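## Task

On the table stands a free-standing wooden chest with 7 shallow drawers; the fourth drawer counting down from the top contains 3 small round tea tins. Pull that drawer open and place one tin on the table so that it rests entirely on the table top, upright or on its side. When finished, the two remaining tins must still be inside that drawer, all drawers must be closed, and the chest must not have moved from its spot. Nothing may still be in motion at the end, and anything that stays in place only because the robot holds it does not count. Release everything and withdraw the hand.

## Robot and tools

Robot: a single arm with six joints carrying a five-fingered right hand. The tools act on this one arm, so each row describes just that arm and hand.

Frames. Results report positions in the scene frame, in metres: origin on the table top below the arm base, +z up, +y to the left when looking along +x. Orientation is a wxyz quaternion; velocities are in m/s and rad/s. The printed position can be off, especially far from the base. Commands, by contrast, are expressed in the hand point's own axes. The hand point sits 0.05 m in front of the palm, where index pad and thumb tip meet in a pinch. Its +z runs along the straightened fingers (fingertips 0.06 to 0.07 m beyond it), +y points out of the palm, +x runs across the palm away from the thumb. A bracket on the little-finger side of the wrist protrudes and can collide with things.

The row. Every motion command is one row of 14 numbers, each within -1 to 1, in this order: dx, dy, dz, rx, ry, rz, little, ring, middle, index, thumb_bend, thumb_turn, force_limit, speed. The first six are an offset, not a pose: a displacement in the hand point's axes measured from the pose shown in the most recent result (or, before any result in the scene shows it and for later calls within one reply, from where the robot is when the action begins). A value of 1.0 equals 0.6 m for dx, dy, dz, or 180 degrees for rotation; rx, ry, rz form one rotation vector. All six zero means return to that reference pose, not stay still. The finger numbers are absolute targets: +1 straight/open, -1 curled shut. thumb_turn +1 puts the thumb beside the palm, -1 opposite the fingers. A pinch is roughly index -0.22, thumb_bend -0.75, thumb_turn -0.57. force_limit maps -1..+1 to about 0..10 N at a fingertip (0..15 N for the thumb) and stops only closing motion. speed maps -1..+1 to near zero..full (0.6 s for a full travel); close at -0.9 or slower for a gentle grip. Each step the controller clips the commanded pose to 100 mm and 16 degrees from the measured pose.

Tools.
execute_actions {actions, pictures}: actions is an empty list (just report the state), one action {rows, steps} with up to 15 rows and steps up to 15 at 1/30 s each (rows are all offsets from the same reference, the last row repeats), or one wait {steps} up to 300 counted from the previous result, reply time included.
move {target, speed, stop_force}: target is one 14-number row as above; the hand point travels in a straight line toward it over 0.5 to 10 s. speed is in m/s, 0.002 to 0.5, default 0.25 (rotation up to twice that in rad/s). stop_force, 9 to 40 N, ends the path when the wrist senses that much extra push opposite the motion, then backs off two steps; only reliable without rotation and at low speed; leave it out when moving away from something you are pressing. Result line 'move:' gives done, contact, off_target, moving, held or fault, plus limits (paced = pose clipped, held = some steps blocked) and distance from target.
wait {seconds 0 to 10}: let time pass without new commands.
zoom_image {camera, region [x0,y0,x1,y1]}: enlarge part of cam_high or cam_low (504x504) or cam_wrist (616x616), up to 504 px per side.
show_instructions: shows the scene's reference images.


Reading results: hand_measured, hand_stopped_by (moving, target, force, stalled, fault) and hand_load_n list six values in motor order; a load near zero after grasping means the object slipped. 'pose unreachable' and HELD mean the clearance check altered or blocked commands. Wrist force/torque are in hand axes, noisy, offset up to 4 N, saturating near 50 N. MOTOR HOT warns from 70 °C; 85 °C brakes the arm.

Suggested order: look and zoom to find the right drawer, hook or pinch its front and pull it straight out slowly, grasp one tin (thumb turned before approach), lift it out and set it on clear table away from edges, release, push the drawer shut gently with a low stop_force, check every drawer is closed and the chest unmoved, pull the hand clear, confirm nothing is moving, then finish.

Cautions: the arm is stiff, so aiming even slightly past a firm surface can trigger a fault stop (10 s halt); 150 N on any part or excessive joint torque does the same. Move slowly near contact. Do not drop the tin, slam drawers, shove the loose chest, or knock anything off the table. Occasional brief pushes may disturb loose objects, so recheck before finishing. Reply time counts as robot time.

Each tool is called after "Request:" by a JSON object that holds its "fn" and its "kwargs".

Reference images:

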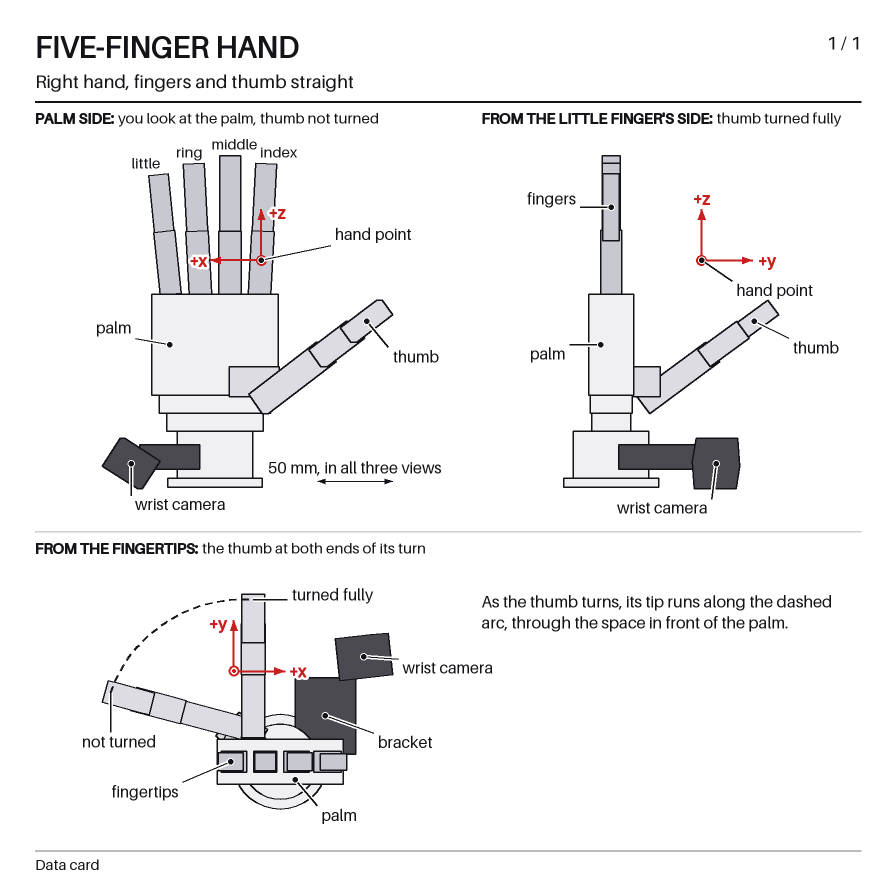

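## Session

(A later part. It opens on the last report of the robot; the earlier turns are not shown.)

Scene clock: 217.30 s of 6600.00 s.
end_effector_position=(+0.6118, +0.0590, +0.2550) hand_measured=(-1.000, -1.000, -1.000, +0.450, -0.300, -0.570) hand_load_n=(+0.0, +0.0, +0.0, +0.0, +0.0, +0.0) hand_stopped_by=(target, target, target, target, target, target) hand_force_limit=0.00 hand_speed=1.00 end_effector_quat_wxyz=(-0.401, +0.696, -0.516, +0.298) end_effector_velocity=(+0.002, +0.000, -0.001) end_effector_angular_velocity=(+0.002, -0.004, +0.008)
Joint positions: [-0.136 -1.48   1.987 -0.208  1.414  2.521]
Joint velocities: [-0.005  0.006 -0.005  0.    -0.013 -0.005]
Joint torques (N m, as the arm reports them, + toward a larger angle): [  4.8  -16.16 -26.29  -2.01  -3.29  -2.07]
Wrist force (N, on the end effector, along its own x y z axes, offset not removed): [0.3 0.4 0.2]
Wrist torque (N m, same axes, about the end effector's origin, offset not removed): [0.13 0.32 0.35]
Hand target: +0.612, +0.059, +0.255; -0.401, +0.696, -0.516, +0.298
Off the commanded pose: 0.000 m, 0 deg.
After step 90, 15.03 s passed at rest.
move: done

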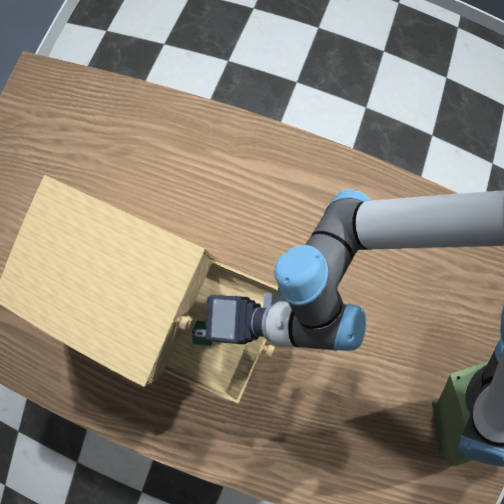

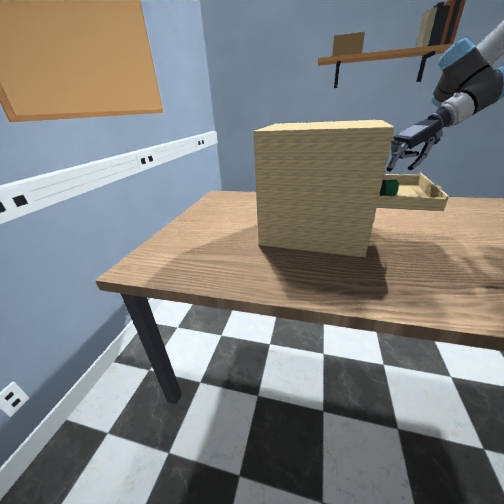

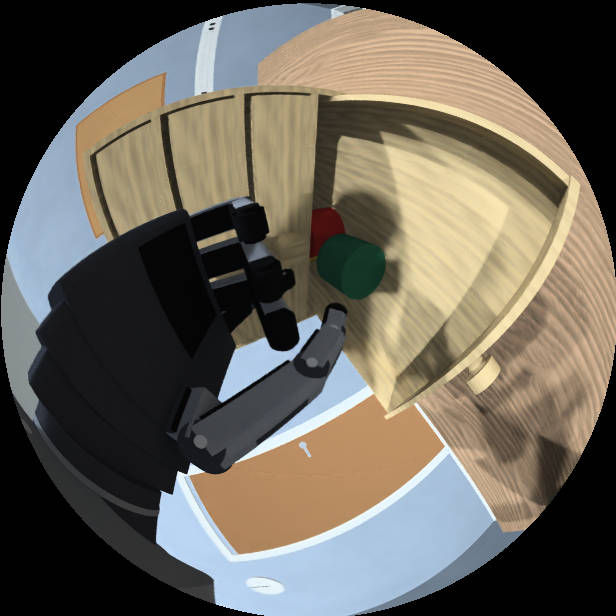

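Request:
{"fn": "move", "kwargs": {"target": [-0.0063,0.002,0.03,0,0,0,-1,-1,-1,0.47,-0.3,-0.57,0,1], "speed": 0.02}}

Request:
{"fn": "zoom_image", "kwargs": {"camera": "cam_low", "region": [360, 100, 500, 230]}}

Request:
{"fn": "zoom_image", "kwargs": {"camera": "cam_high", "region": [150, 280, 250, 380]}}

Scene clock: 221.80 s of 6600.00 s.
end_effector_position=(+0.6248, +0.0668, +0.2451) hand_measured=(-1.000, -1.000, -1.000, +0.470, -0.300, -0.570) hand_load_n=(+0.0, +0.0, +0.0, +0.0, +0.0, +0.0) hand_stopped_by=(target, target, target, target, target, target) hand_force_limit=0.00 hand_speed=1.00 end_effector_quat_wxyz=(-0.401, +0.696, -0.516, +0.298) end_effector_velocity=(+0.002, +0.001, -0.001) end_effector_angular_velocity=(-0.000, -0.001, -0.000)
Joint positions: [-0.122 -1.431  1.955 -0.225  1.427  2.525]
Joint velocities: [ 0.002  0.006 -0.005 -0.002  0.002  0.001]
Joint torques (N m, as the arm reports them, + toward a larger angle): [ 28.83 -16.5  -25.81  -2.02   1.58   1.87]
Wrist force (N, on the end effector, along its own x y z axes, offset not removed): [2.7 -0.3 0.1]
Wrist torque (N m, same axes, about the end effector's origin, offset not removed): [0.04 -0.09 0.47]
Hand target: +0.625, +0.067, +0.245; -0.401, +0.696, -0.516, +0.298
Off the commanded pose: 0.000 m, 0 deg.
After step 90, 0.30 s passed at rest.
move: done

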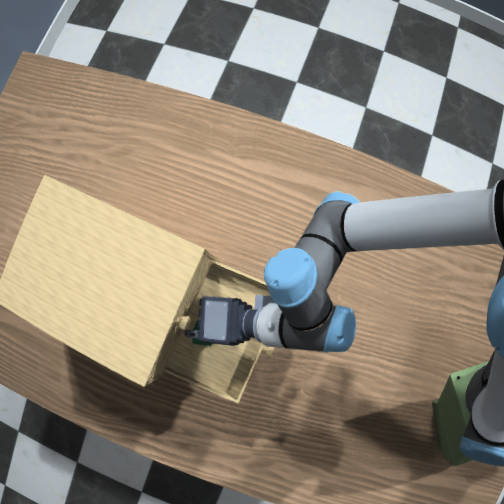

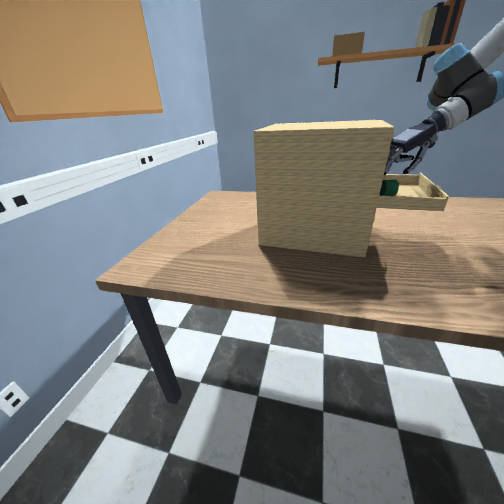

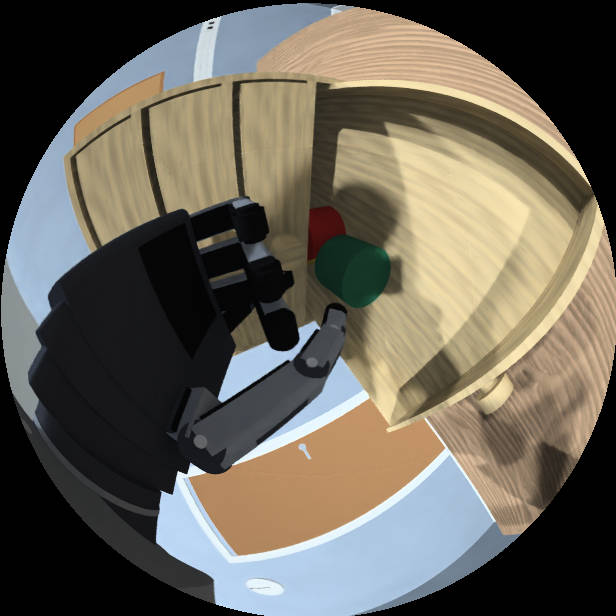

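Region (360, 100, 500, 230) of cam_low's 504x504 image, scaled by 3.600, with more detail than that image has; it fills the top 468 rows of this view, and the rest is white.

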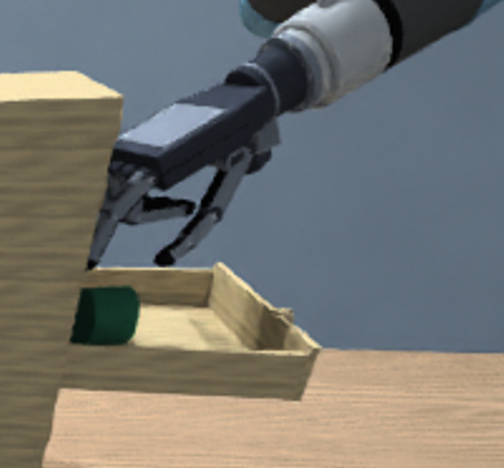

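Region (150, 280, 250, 380) of cam_high's 504x504 image, scaled by 5.040, with more detail than that image has.

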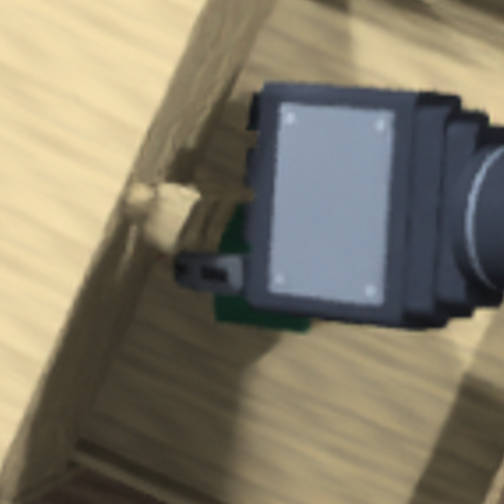

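Request:
{"fn": "move", "kwargs": {"target": [0,0.029,0.0167,0,0,0,-1,-1,-1,0.47,-0.3,-0.57,0,1], "speed": 0.015}}

Request:
{"fn": "zoom_image", "kwargs": {"camera": "cam_low", "region": [360, 100, 500, 230]}}

Request:
{"fn": "zoom_image", "kwargs": {"camera": "cam_high", "region": [150, 280, 250, 380]}}

Scene clock: 225.50 s of 6600.00 s.
end_effector_position=(+0.6248, +0.0668, +0.2253) hand_measured=(-1.000, -1.000, -1.000, +0.470, -0.300, -0.570) hand_load_n=(+0.0, +0.0, +0.0, +0.0, +0.0, +0.0) hand_stopped_by=(target, target, target, target, target, target) hand_force_limit=0.00 hand_speed=1.00 end_effector_quat_wxyz=(-0.401, +0.696, -0.516, +0.298) end_effector_velocity=(+0.001, -0.000, -0.002) end_effector_angular_velocity=(-0.000, -0.002, -0.000)
Joint positions: [-0.145 -1.401  1.968 -0.268  1.406  2.518]
Joint velocities: [-0.002  0.004 -0.    -0.006 -0.003 -0.001]
Joint torques (N m, as the arm reports them, + toward a larger angle): [  3.3  -17.24   3.6   -1.79  -3.39  -1.83]
Wrist force (N, on the end effector, along its own x y z axes, offset not removed): [1.4 0.9 0.3]
Wrist torque (N m, same axes, about the end effector's origin, offset not removed): [0.11 0.13 0.41]
Hand target: +0.625, +0.067, +0.225; -0.401, +0.696, -0.516, +0.298
Off the commanded pose: 0.000 m, 0 deg.
move: done

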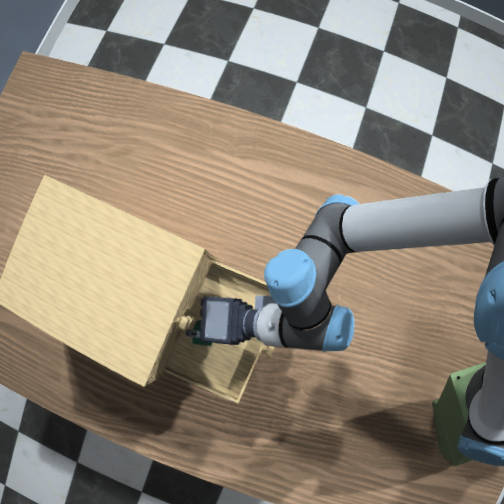

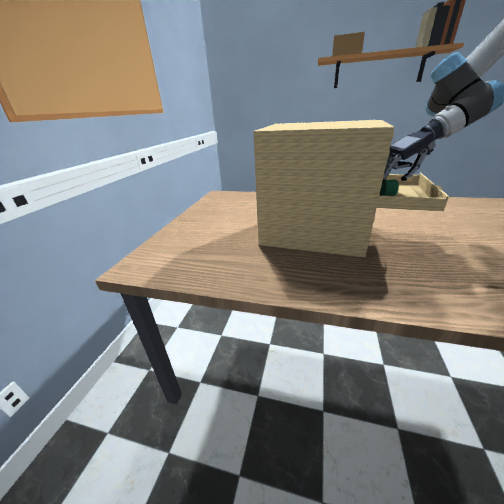

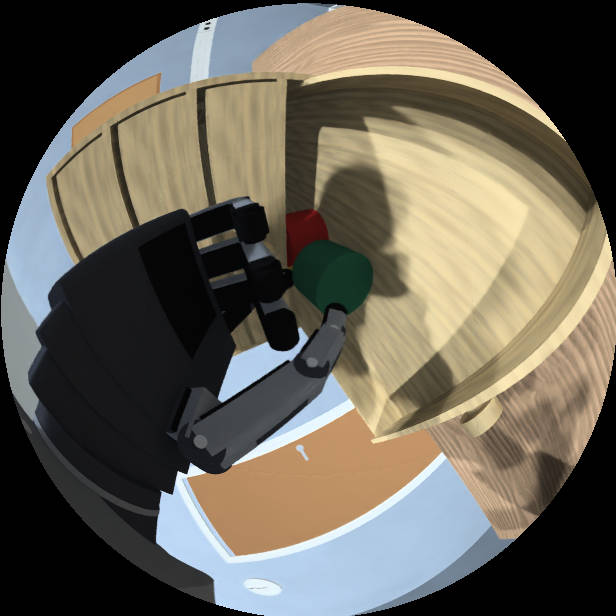

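Region (360, 100, 500, 230) of cam_low's 504x504 image, scaled by 3.600, with more detail than that image has; it fills the top 468 rows of this view, and the rest is white.

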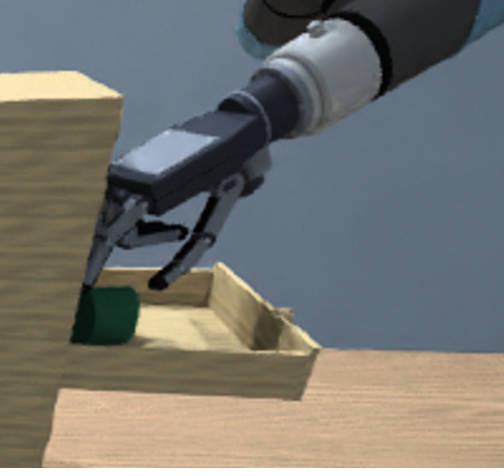

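Region (150, 280, 250, 380) of cam_high's 504x504 image, scaled by 5.040, with more detail than that image has.

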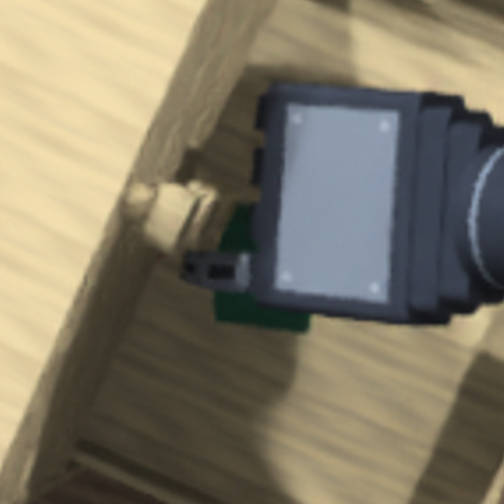

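Request:
{"fn": "move", "kwargs": {"target": [0.011,0.0227,0.0208,0,0,0,-1,-1,-1,0.47,-0.3,-0.57,0,1], "speed": 0.015}}

Request:
{"fn": "zoom_image", "kwargs": {"camera": "cam_low", "region": [360, 100, 500, 230]}}

Request:
{"fn": "zoom_image", "kwargs": {"camera": "cam_wrist", "region": [230, 190, 410, 370]}}

Scene clock: 229.43 s of 6600.00 s.
end_effector_position=(+0.6304, +0.0618, +0.2076) hand_measured=(-1.000, -1.000, -1.000, +0.470, -0.300, -0.570) hand_load_n=(+0.0, +0.0, +0.0, +2.5, +0.0, +0.0) hand_stopped_by=(target, target, target, target, target, target) hand_force_limit=0.00 hand_speed=1.00 end_effector_quat_wxyz=(-0.401, +0.696, -0.516, +0.298) end_effector_velocity=(+0.001, -0.001, -0.003) end_effector_angular_velocity=(-0.000, +0.001, -0.001)
Joint positions: [-0.173 -1.368  1.962 -0.292  1.378  2.51 ]
Joint velocities: [-0.005  0.005 -0.001 -0.003 -0.003 -0.001]
Joint torques (N m, as the arm reports them, + toward a larger angle): [-16.48 -18.78 -34.88  -5.97   4.7   -2.7 ]
Wrist force (N, on the end effector, along its own x y z axes, offset not removed): [-23.6 -10.7 -15.5]
Wrist torque (N m, same axes, about the end effector's origin, offset not removed): [1.48 -0.60 -0.91]
Hand target: +0.631, +0.062, +0.207; -0.401, +0.696, -0.516, +0.298
Off the commanded pose: 0.000 m, 0 deg.
move: done

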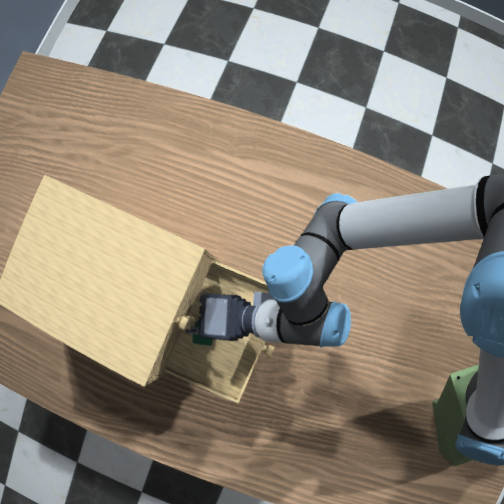

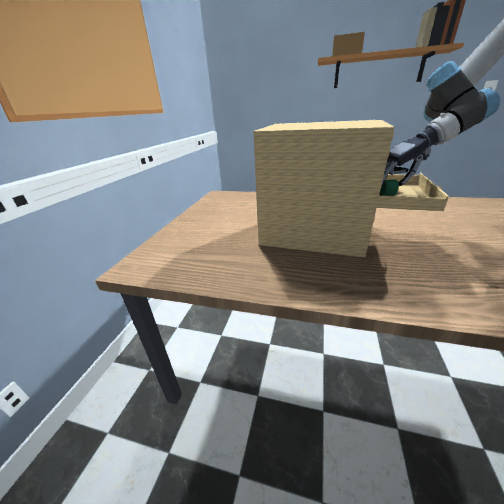

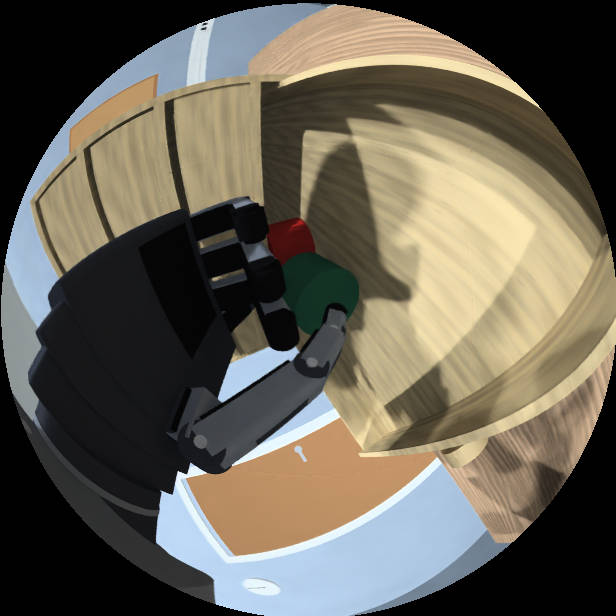

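Region (360, 100, 500, 230) of cam_low's 504x504 image, scaled by 3.600, with more detail than that image has; it fills the top 468 rows of this view, and the rest is white.

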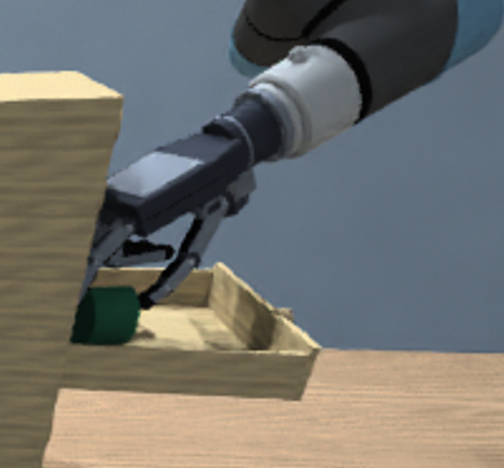

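Region (230, 190, 410, 370) of cam_wrist's 616x616 image, scaled by 2.800, with more detail than that image has.

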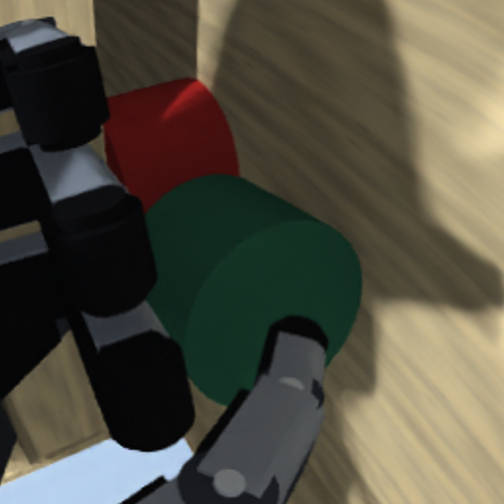

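Request:
{"fn": "move", "kwargs": {"target": [-0.008,0.0025,-0.0045,0,0,0,-1,-1,-1,0.47,-0.3,-0.57,0,1], "speed": 0.01}}

Request:
{"fn": "zoom_image", "kwargs": {"camera": "cam_high", "region": [150, 280, 250, 380]}}

Scene clock: 232.57 s of 6600.00 s.
end_effector_position=(+0.6262, +0.0653, +0.2076) hand_measured=(-1.000, -1.000, -1.000, +0.470, -0.300, -0.570) hand_load_n=(+0.0, +0.0, +0.0, +0.0, +0.0, +0.0) hand_stopped_by=(target, target, target, target, target, target) hand_force_limit=0.00 hand_speed=1.00 end_effector_quat_wxyz=(-0.401, +0.696, -0.516, +0.298) end_effector_velocity=(-0.001, +0.002, +0.001) end_effector_angular_velocity=(+0.000, -0.001, +0.001)
Joint positions: [-0.167 -1.371  1.974 -0.302  1.384  2.511]
Joint velocities: [ 0.004 -0.002  0.005 -0.004  0.002  0.001]
Joint torques (N m, as the arm reports them, + toward a larger angle): [ 28.31 -43.92   5.62  -1.96   1.86   1.91]
Wrist force (N, on the end effector, along its own x y z axes, offset not removed): [0.1 0.7 1.6]
Wrist torque (N m, same axes, about the end effector's origin, offset not removed): [0.04 0.33 0.24]
Hand target: +0.626, +0.066, +0.208; -0.401, +0.696, -0.516, +0.298
Off the commanded pose: 0.000 m, 0 deg.
move: done

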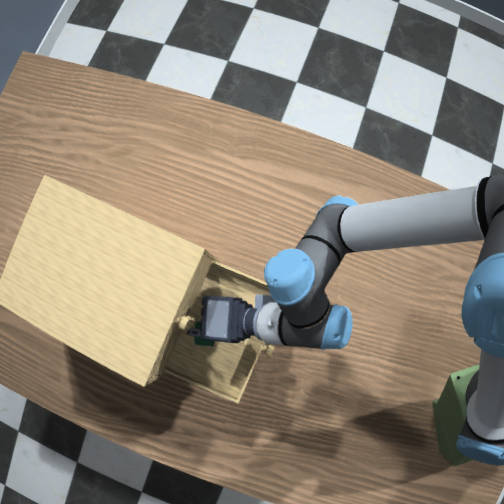

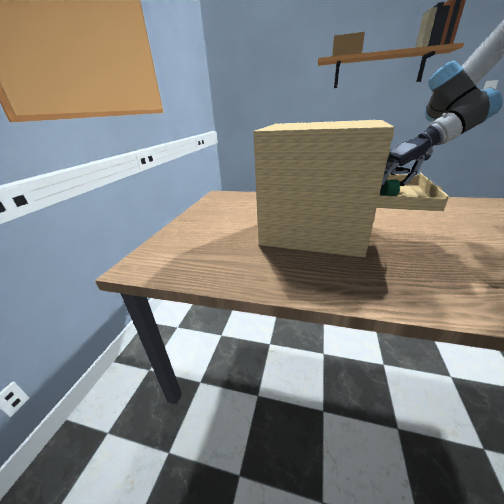

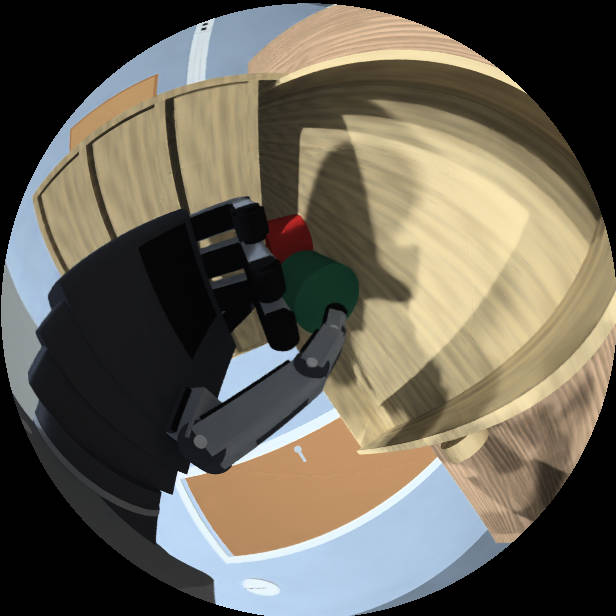

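Region (150, 280, 250, 380) of cam_high's 504x504 image, scaled by 5.040, with more detail than that image has.

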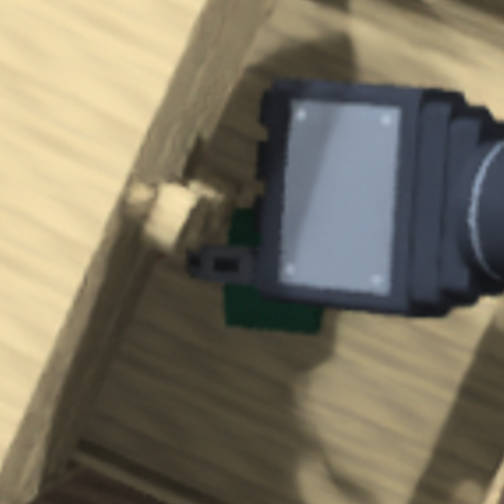

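Request:
{"fn": "move", "kwargs": {"target": [0,0,0,0,0,0,-1,-1,-1,0,-0.7,-0.57,0,-0.8]}}

Request:
{"fn": "zoom_image", "kwargs": {"camera": "cam_wrist", "region": [230, 190, 410, 370]}}

Request:
{"fn": "zoom_image", "kwargs": {"camera": "cam_low", "region": [360, 130, 460, 230]}}

Scene clock: 234.90 s of 6600.00 s.
end_effector_position=(+0.6263, +0.0653, +0.2077) hand_measured=(-1.000, -1.000, -1.000, +0.250, -0.434, -0.570) hand_load_n=(+0.0, +0.0, +0.0, +5.5, +7.5, -0.5) hand_stopped_by=(target, target, target, force, force, target) hand_force_limit=0.00 hand_speed=-0.80 end_effector_quat_wxyz=(-0.401, +0.696, -0.516, +0.298) end_effector_velocity=(-0.000, -0.001, -0.001) end_effector_angular_velocity=(-0.000, +0.001, -0.002)
Joint positions: [-0.167 -1.371  1.974 -0.302  1.384  2.511]
Joint velocities: [-0.002 -0.     0.     0.     0.     0.   ]
Joint torques (N m, as the arm reports them, + toward a larger angle): [  3.08 -20.12 -24.85   2.52  -3.2   -1.74]
Wrist force (N, on the end effector, along its own x y z axes, offset not removed): [1.8 -1.0 2.3]
Wrist torque (N m, same axes, about the end effector's origin, offset not removed): [-0.17 -0.03 0.28]
Hand target: +0.626, +0.065, +0.208; -0.401, +0.696, -0.516, +0.298
Off the commanded pose: 0.000 m, 0 deg.
move: done

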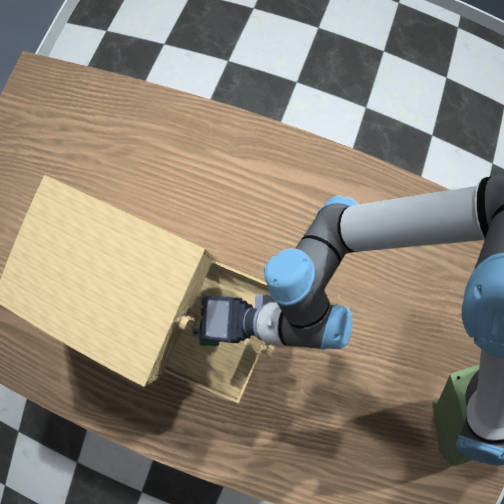

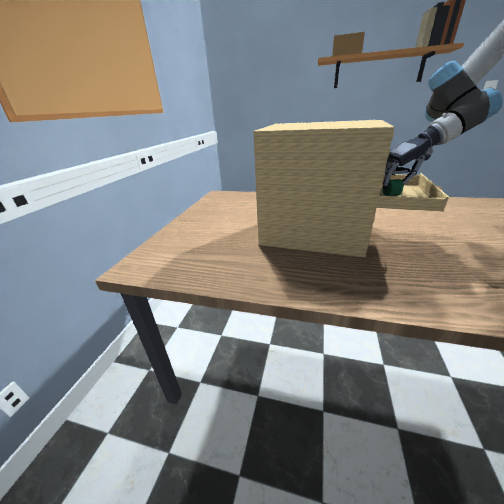

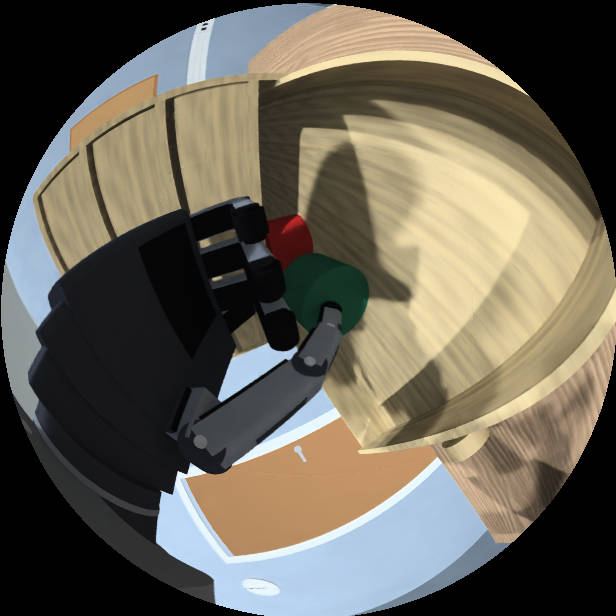

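Region (230, 190, 410, 370) of cam_wrist's 616x616 image, scaled by 2.800, with more detail than that image has.

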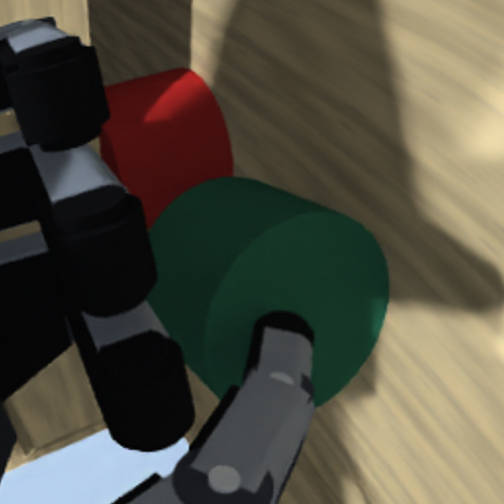

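Region (360, 130, 460, 230) of cam_low's 504x504 image, scaled by 5.040, with more detail than that image has.

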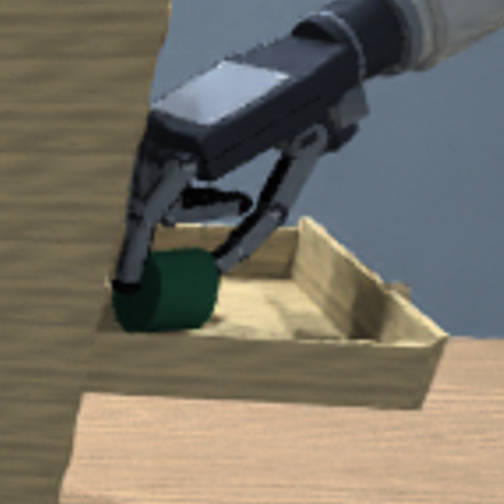

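Request:
{"fn": "move", "kwargs": {"target": [0,0.005,-0.035,0,0,0,-1,-1,-1,0,-0.7,-0.57,0,-0.8], "speed": 0.03, "stop_force": 15}}

Request:
{"fn": "move", "kwargs": {"target": [0,-0.09,-0.09,0,0,0,-1,-1,-1,0,-0.7,-0.57,0,-0.8], "speed": 0.08}}

Scene clock: 241.13 s of 6600.00 s.
end_effector_position=(+0.6077, +0.0597, +0.2155) hand_measured=(-1.000, -1.000, -1.000, +0.250, -0.434, -0.570) hand_load_n=(+0.0, +0.0, +0.0, +5.5, +8.0, -0.5) hand_stopped_by=(target, target, target, force, force, target) hand_force_limit=0.00 hand_speed=-0.80 end_effector_quat_wxyz=(-0.401, +0.696, -0.516, +0.298) end_effector_velocity=(-0.002, -0.001, +0.001) end_effector_angular_velocity=(+0.000, -0.001, +0.000)
Joint positions: [-0.183 -1.423  2.026 -0.301  1.369  2.507]
Joint velocities: [-0.002 -0.006  0.005  0.    -0.003 -0.001]
Joint torques (N m, as the arm reports them, + toward a larger angle): [  2.48 -40.01   3.85   2.35  -3.58  -1.9 ]
Wrist force (N, on the end effector, along its own x y z axes, offset not removed): [3.1 2.8 -0.2]
Wrist torque (N m, same axes, about the end effector's origin, offset not removed): [0.24 -0.36 0.55]
Hand target: +0.607, +0.060, +0.216; -0.401, +0.696, -0.516, +0.298
Off the commanded pose: 0.000 m, 0 deg.
After step 90, 2.20 s passed at rest.
move: done

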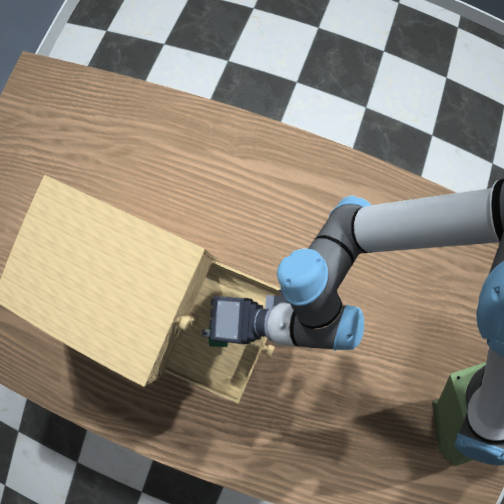

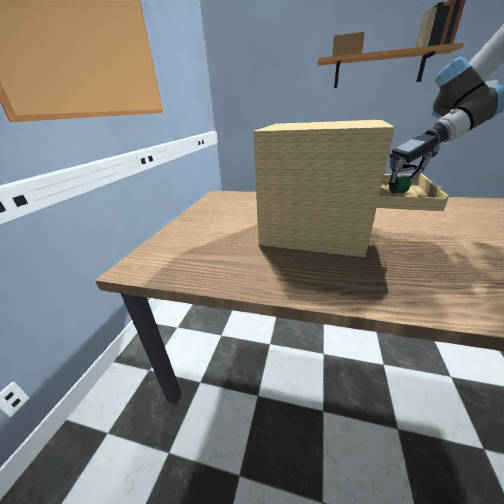

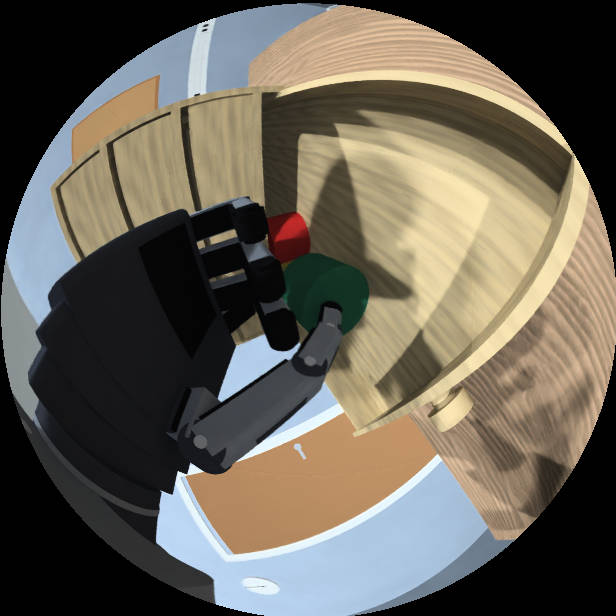

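Scene clock: 242.57 s of 6600.00 s.
end_effector_position=(+0.5888, +0.0540, +0.2890) hand_measured=(-1.000, -1.000, -1.000, +0.250, -0.434, -0.570) hand_load_n=(+0.0, +0.0, +0.0, +5.5, +8.0, -0.5) hand_stopped_by=(target, target, target, force, force, target) hand_force_limit=0.00 hand_speed=-0.80 end_effector_quat_wxyz=(-0.401, +0.696, -0.516, +0.298) end_effector_velocity=(-0.001, -0.000, +0.002) end_effector_angular_velocity=(-0.000, +0.001, -0.000)
Joint positions: [-0.118 -1.579  2.022 -0.144  1.431  2.526]
Joint velocities: [ 0.002 -0.004 -0.     0.005  0.002  0.001]
Joint torques (N m, as the arm reports them, + toward a larger angle): [ 26.81 -36.86 -27.71   2.36   1.83   1.81]
Wrist force (N, on the end effector, along its own x y z axes, offset not removed): [2.1 0.4 2.2]
Wrist torque (N m, same axes, about the end effector's origin, offset not removed): [-0.05 0.00 0.34]
Hand target: +0.589, +0.054, +0.289; -0.401, +0.696, -0.516, +0.298
Off the commanded pose: 0.000 m, 0 deg.
move: done

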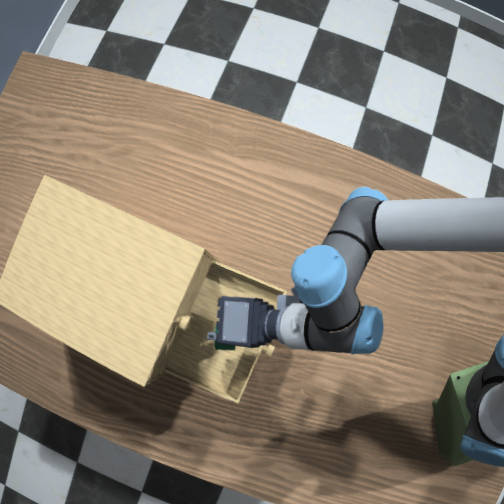

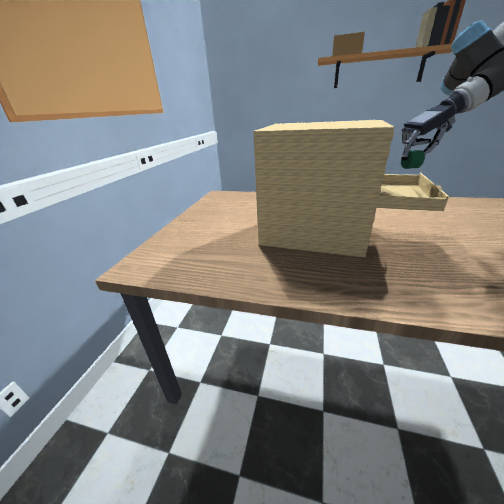

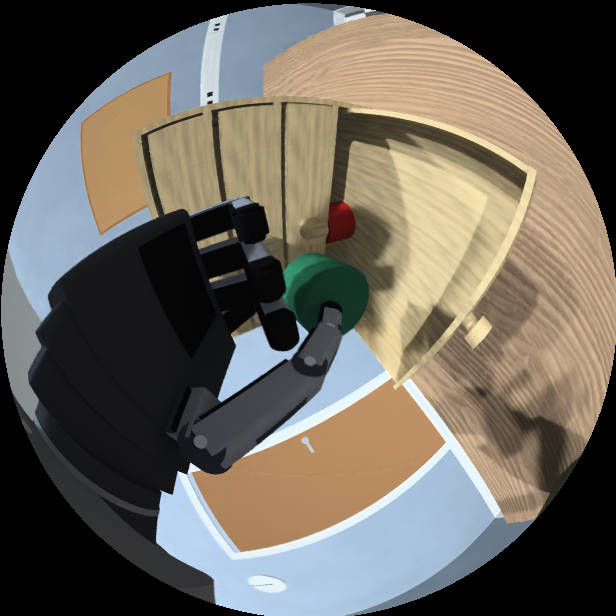

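Request:
{"fn": "move", "kwargs": {"target": [0.358,0.167,-0.289,0,0,0,-1,-1,-1,0,-0.7,-0.57,0,-0.8], "speed": 0.2}}

Scene clock: 246.13 s of 6600.00 s.
end_effector_position=(+0.4598, -0.2092, +0.2890) hand_measured=(-1.000, -1.000, -1.000, +0.250, -0.434, -0.570) hand_load_n=(+0.0, +0.0, +0.0, +5.5, +8.0, -0.5) hand_stopped_by=(target, target, target, force, force, target) hand_force_limit=0.00 hand_speed=-0.80 end_effector_quat_wxyz=(-0.400, +0.695, -0.517, +0.298) end_effector_velocity=(-0.003, -0.001, -0.000) end_effector_angular_velocity=(+0.007, -0.001, +0.019)
Joint positions: [-1.263 -1.839  2.097  0.571  0.405  1.782]
Joint velocities: [-0.015  0.024 -0.005  0.057 -0.018 -0.078]
Joint torques (N m, as the arm reports them, + toward a larger angle): [ -4.97 -11.38 -26.23   4.29  -4.25  -1.72]
Wrist force (N, on the end effector, along its own x y z axes, offset not removed): [-1.0 0.4 1.3]
Wrist torque (N m, same axes, about the end effector's origin, offset not removed): [-0.10 0.34 0.22]
Hand target: +0.460, -0.209, +0.289; -0.401, +0.696, -0.516, +0.298
Off the commanded pose: 0.001 m, 0 deg.
move: done

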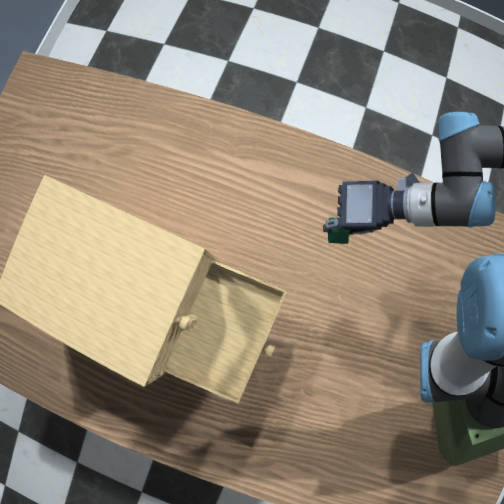

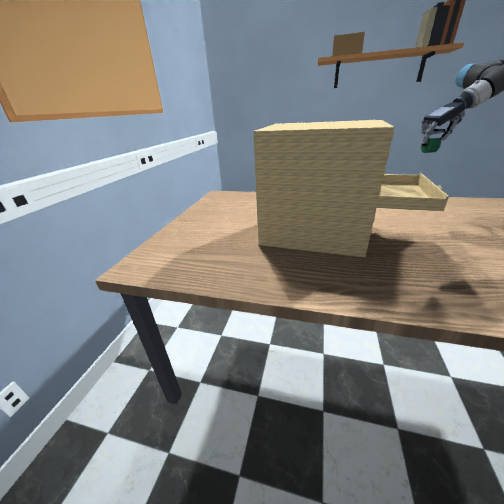

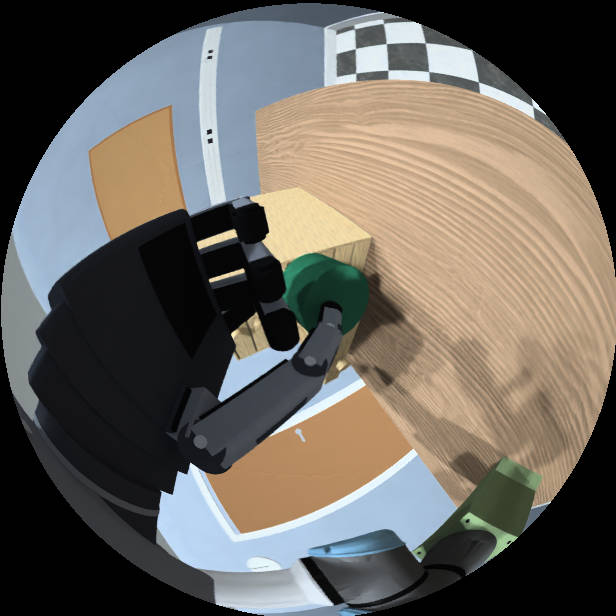

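Request:
{"fn": "move", "kwargs": {"target": [0.077,0.177,0.256,0,0.13,0.075,-1,-1,-1,0,-0.7,-0.57,0,-0.8], "speed": 0.15}}

Request:
{"fn": "move", "kwargs": {"target": [0,0.1,0.058,0,0,0,-1,-1,-1,0,-0.7,-0.57,0,-0.8], "speed": 0.08}}

Request:
{"fn": "zoom_image", "kwargs": {"camera": "cam_low", "region": [360, 130, 504, 270]}}

Scene clock: 251.83 s of 6600.00 s.
end_effector_position=(+0.5493, -0.2307, +0.1204) hand_measured=(-1.000, -1.000, -1.000, +0.250, -0.434, -0.570) hand_load_n=(+0.0, +0.0, +0.0, +5.5, +8.0, -0.5) hand_stopped_by=(target, target, target, force, force, target) hand_force_limit=0.00 hand_speed=-0.80 end_effector_quat_wxyz=(+0.320, -0.555, +0.665, -0.384) end_effector_velocity=(+0.000, +0.001, -0.002) end_effector_angular_velocity=(+0.001, +0.001, -0.005)
Joint positions: [-0.88  -1.533  2.171 -0.521  1.034  2.674]
Joint velocities: [ 0.004  0.006  0.001 -0.008  0.009  0.004]
Joint torques (N m, as the arm reports them, + toward a larger angle): [ 22.24 -17.52 -22.12  -1.81   1.89   1.84]
Wrist force (N, on the end effector, along its own x y z axes, offset not removed): [5.2 1.3 0.4]
Wrist torque (N m, same axes, about the end effector's origin, offset not removed): [0.09 -0.50 0.76]
Hand target: +0.549, -0.231, +0.120; +0.320, -0.555, +0.665, -0.384
Off the commanded pose: 0.000 m, 0 deg.
After step 90, 0.53 s passed at rest.
move: done

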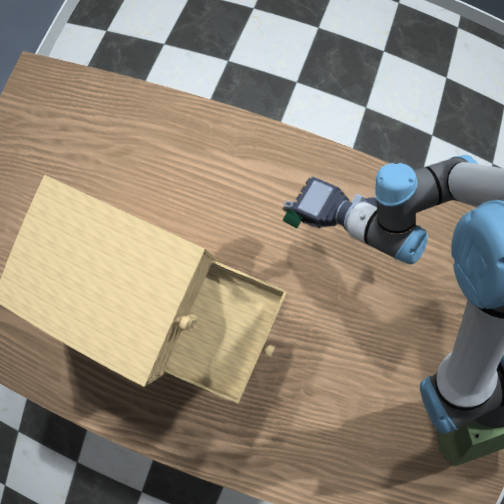

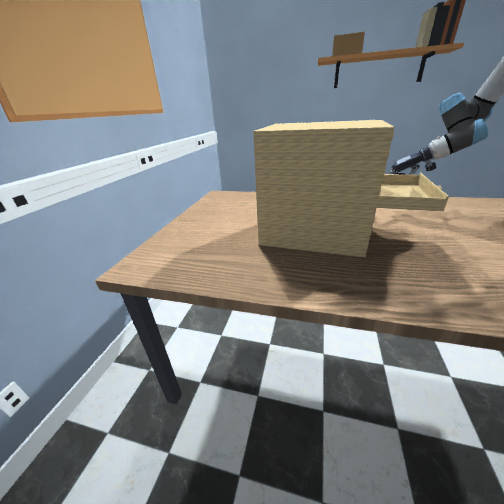

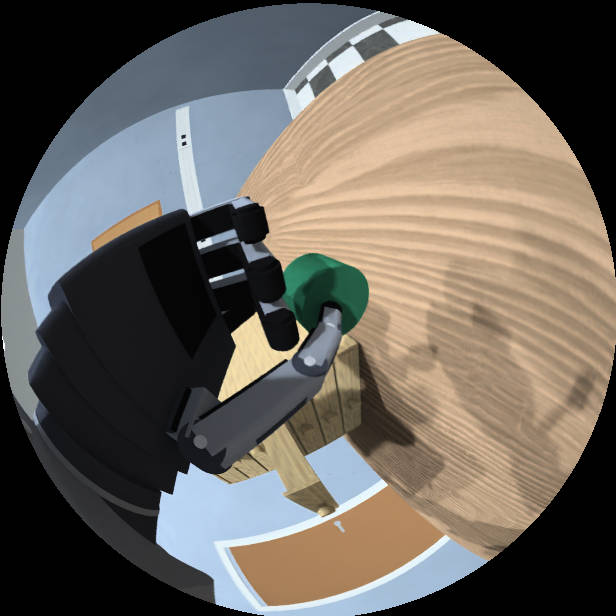

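Scene clock: 253.17 s of 6600.00 s.
end_effector_position=(+0.5494, -0.2309, +0.0512) hand_measured=(-1.000, -1.000, -1.000, +0.250, -0.434, -0.570) hand_load_n=(+0.0, +0.0, +0.0, +5.5, +8.0, -0.5) hand_stopped_by=(target, target, target, force, force, target) hand_force_limit=0.00 hand_speed=-0.80 end_effector_quat_wxyz=(+0.320, -0.556, +0.665, -0.384) end_effector_velocity=(+0.001, -0.000, -0.002) end_effector_angular_velocity=(-0.000, -0.002, +0.000)
Joint positions: [-0.895 -1.349  2.15  -0.683  1.019  2.672]
Joint velocities: [ 0.001  0.006 -0.003 -0.005  0.     0.001]
Joint torques (N m, as the arm reports them, + toward a larger angle): [ -2.32 -21.59 -18.6   -1.91  -3.19   1.76]
Wrist force (N, on the end effector, along its own x y z axes, offset not removed): [-1.4 -0.2 -0.5]
Wrist torque (N m, same axes, about the end effector's origin, offset not removed): [0.00 0.45 0.09]
Hand target: +0.549, -0.231, +0.051; +0.320, -0.555, +0.665, -0.384
Off the commanded pose: 0.000 m, 0 deg.
move: done

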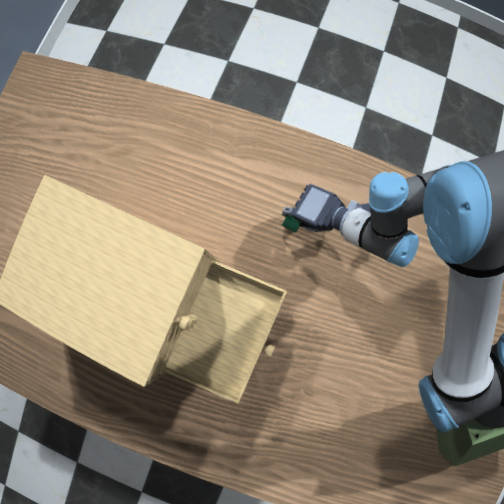

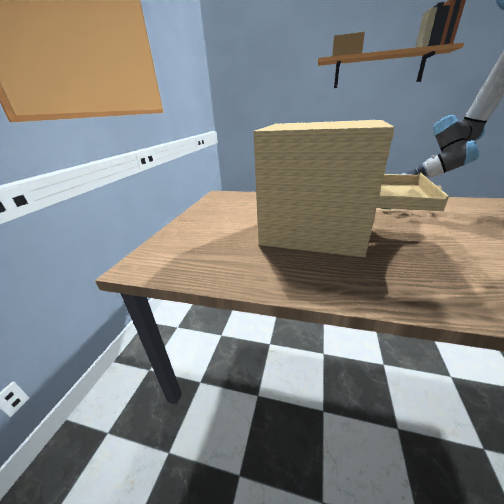

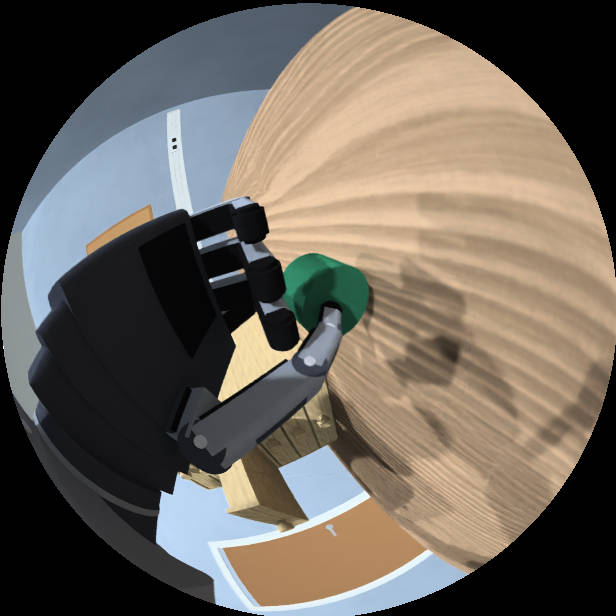

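Region (360, 130, 504, 270) of cam_low's 504x504 image, scaled by 3.500, with more detail than that image has; it fills the top 490 rows of this view, and the rest is white.

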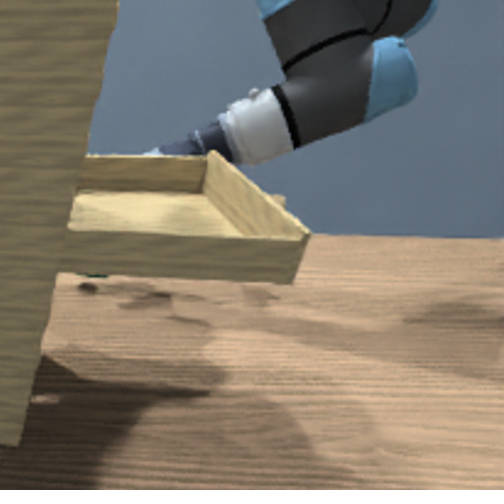

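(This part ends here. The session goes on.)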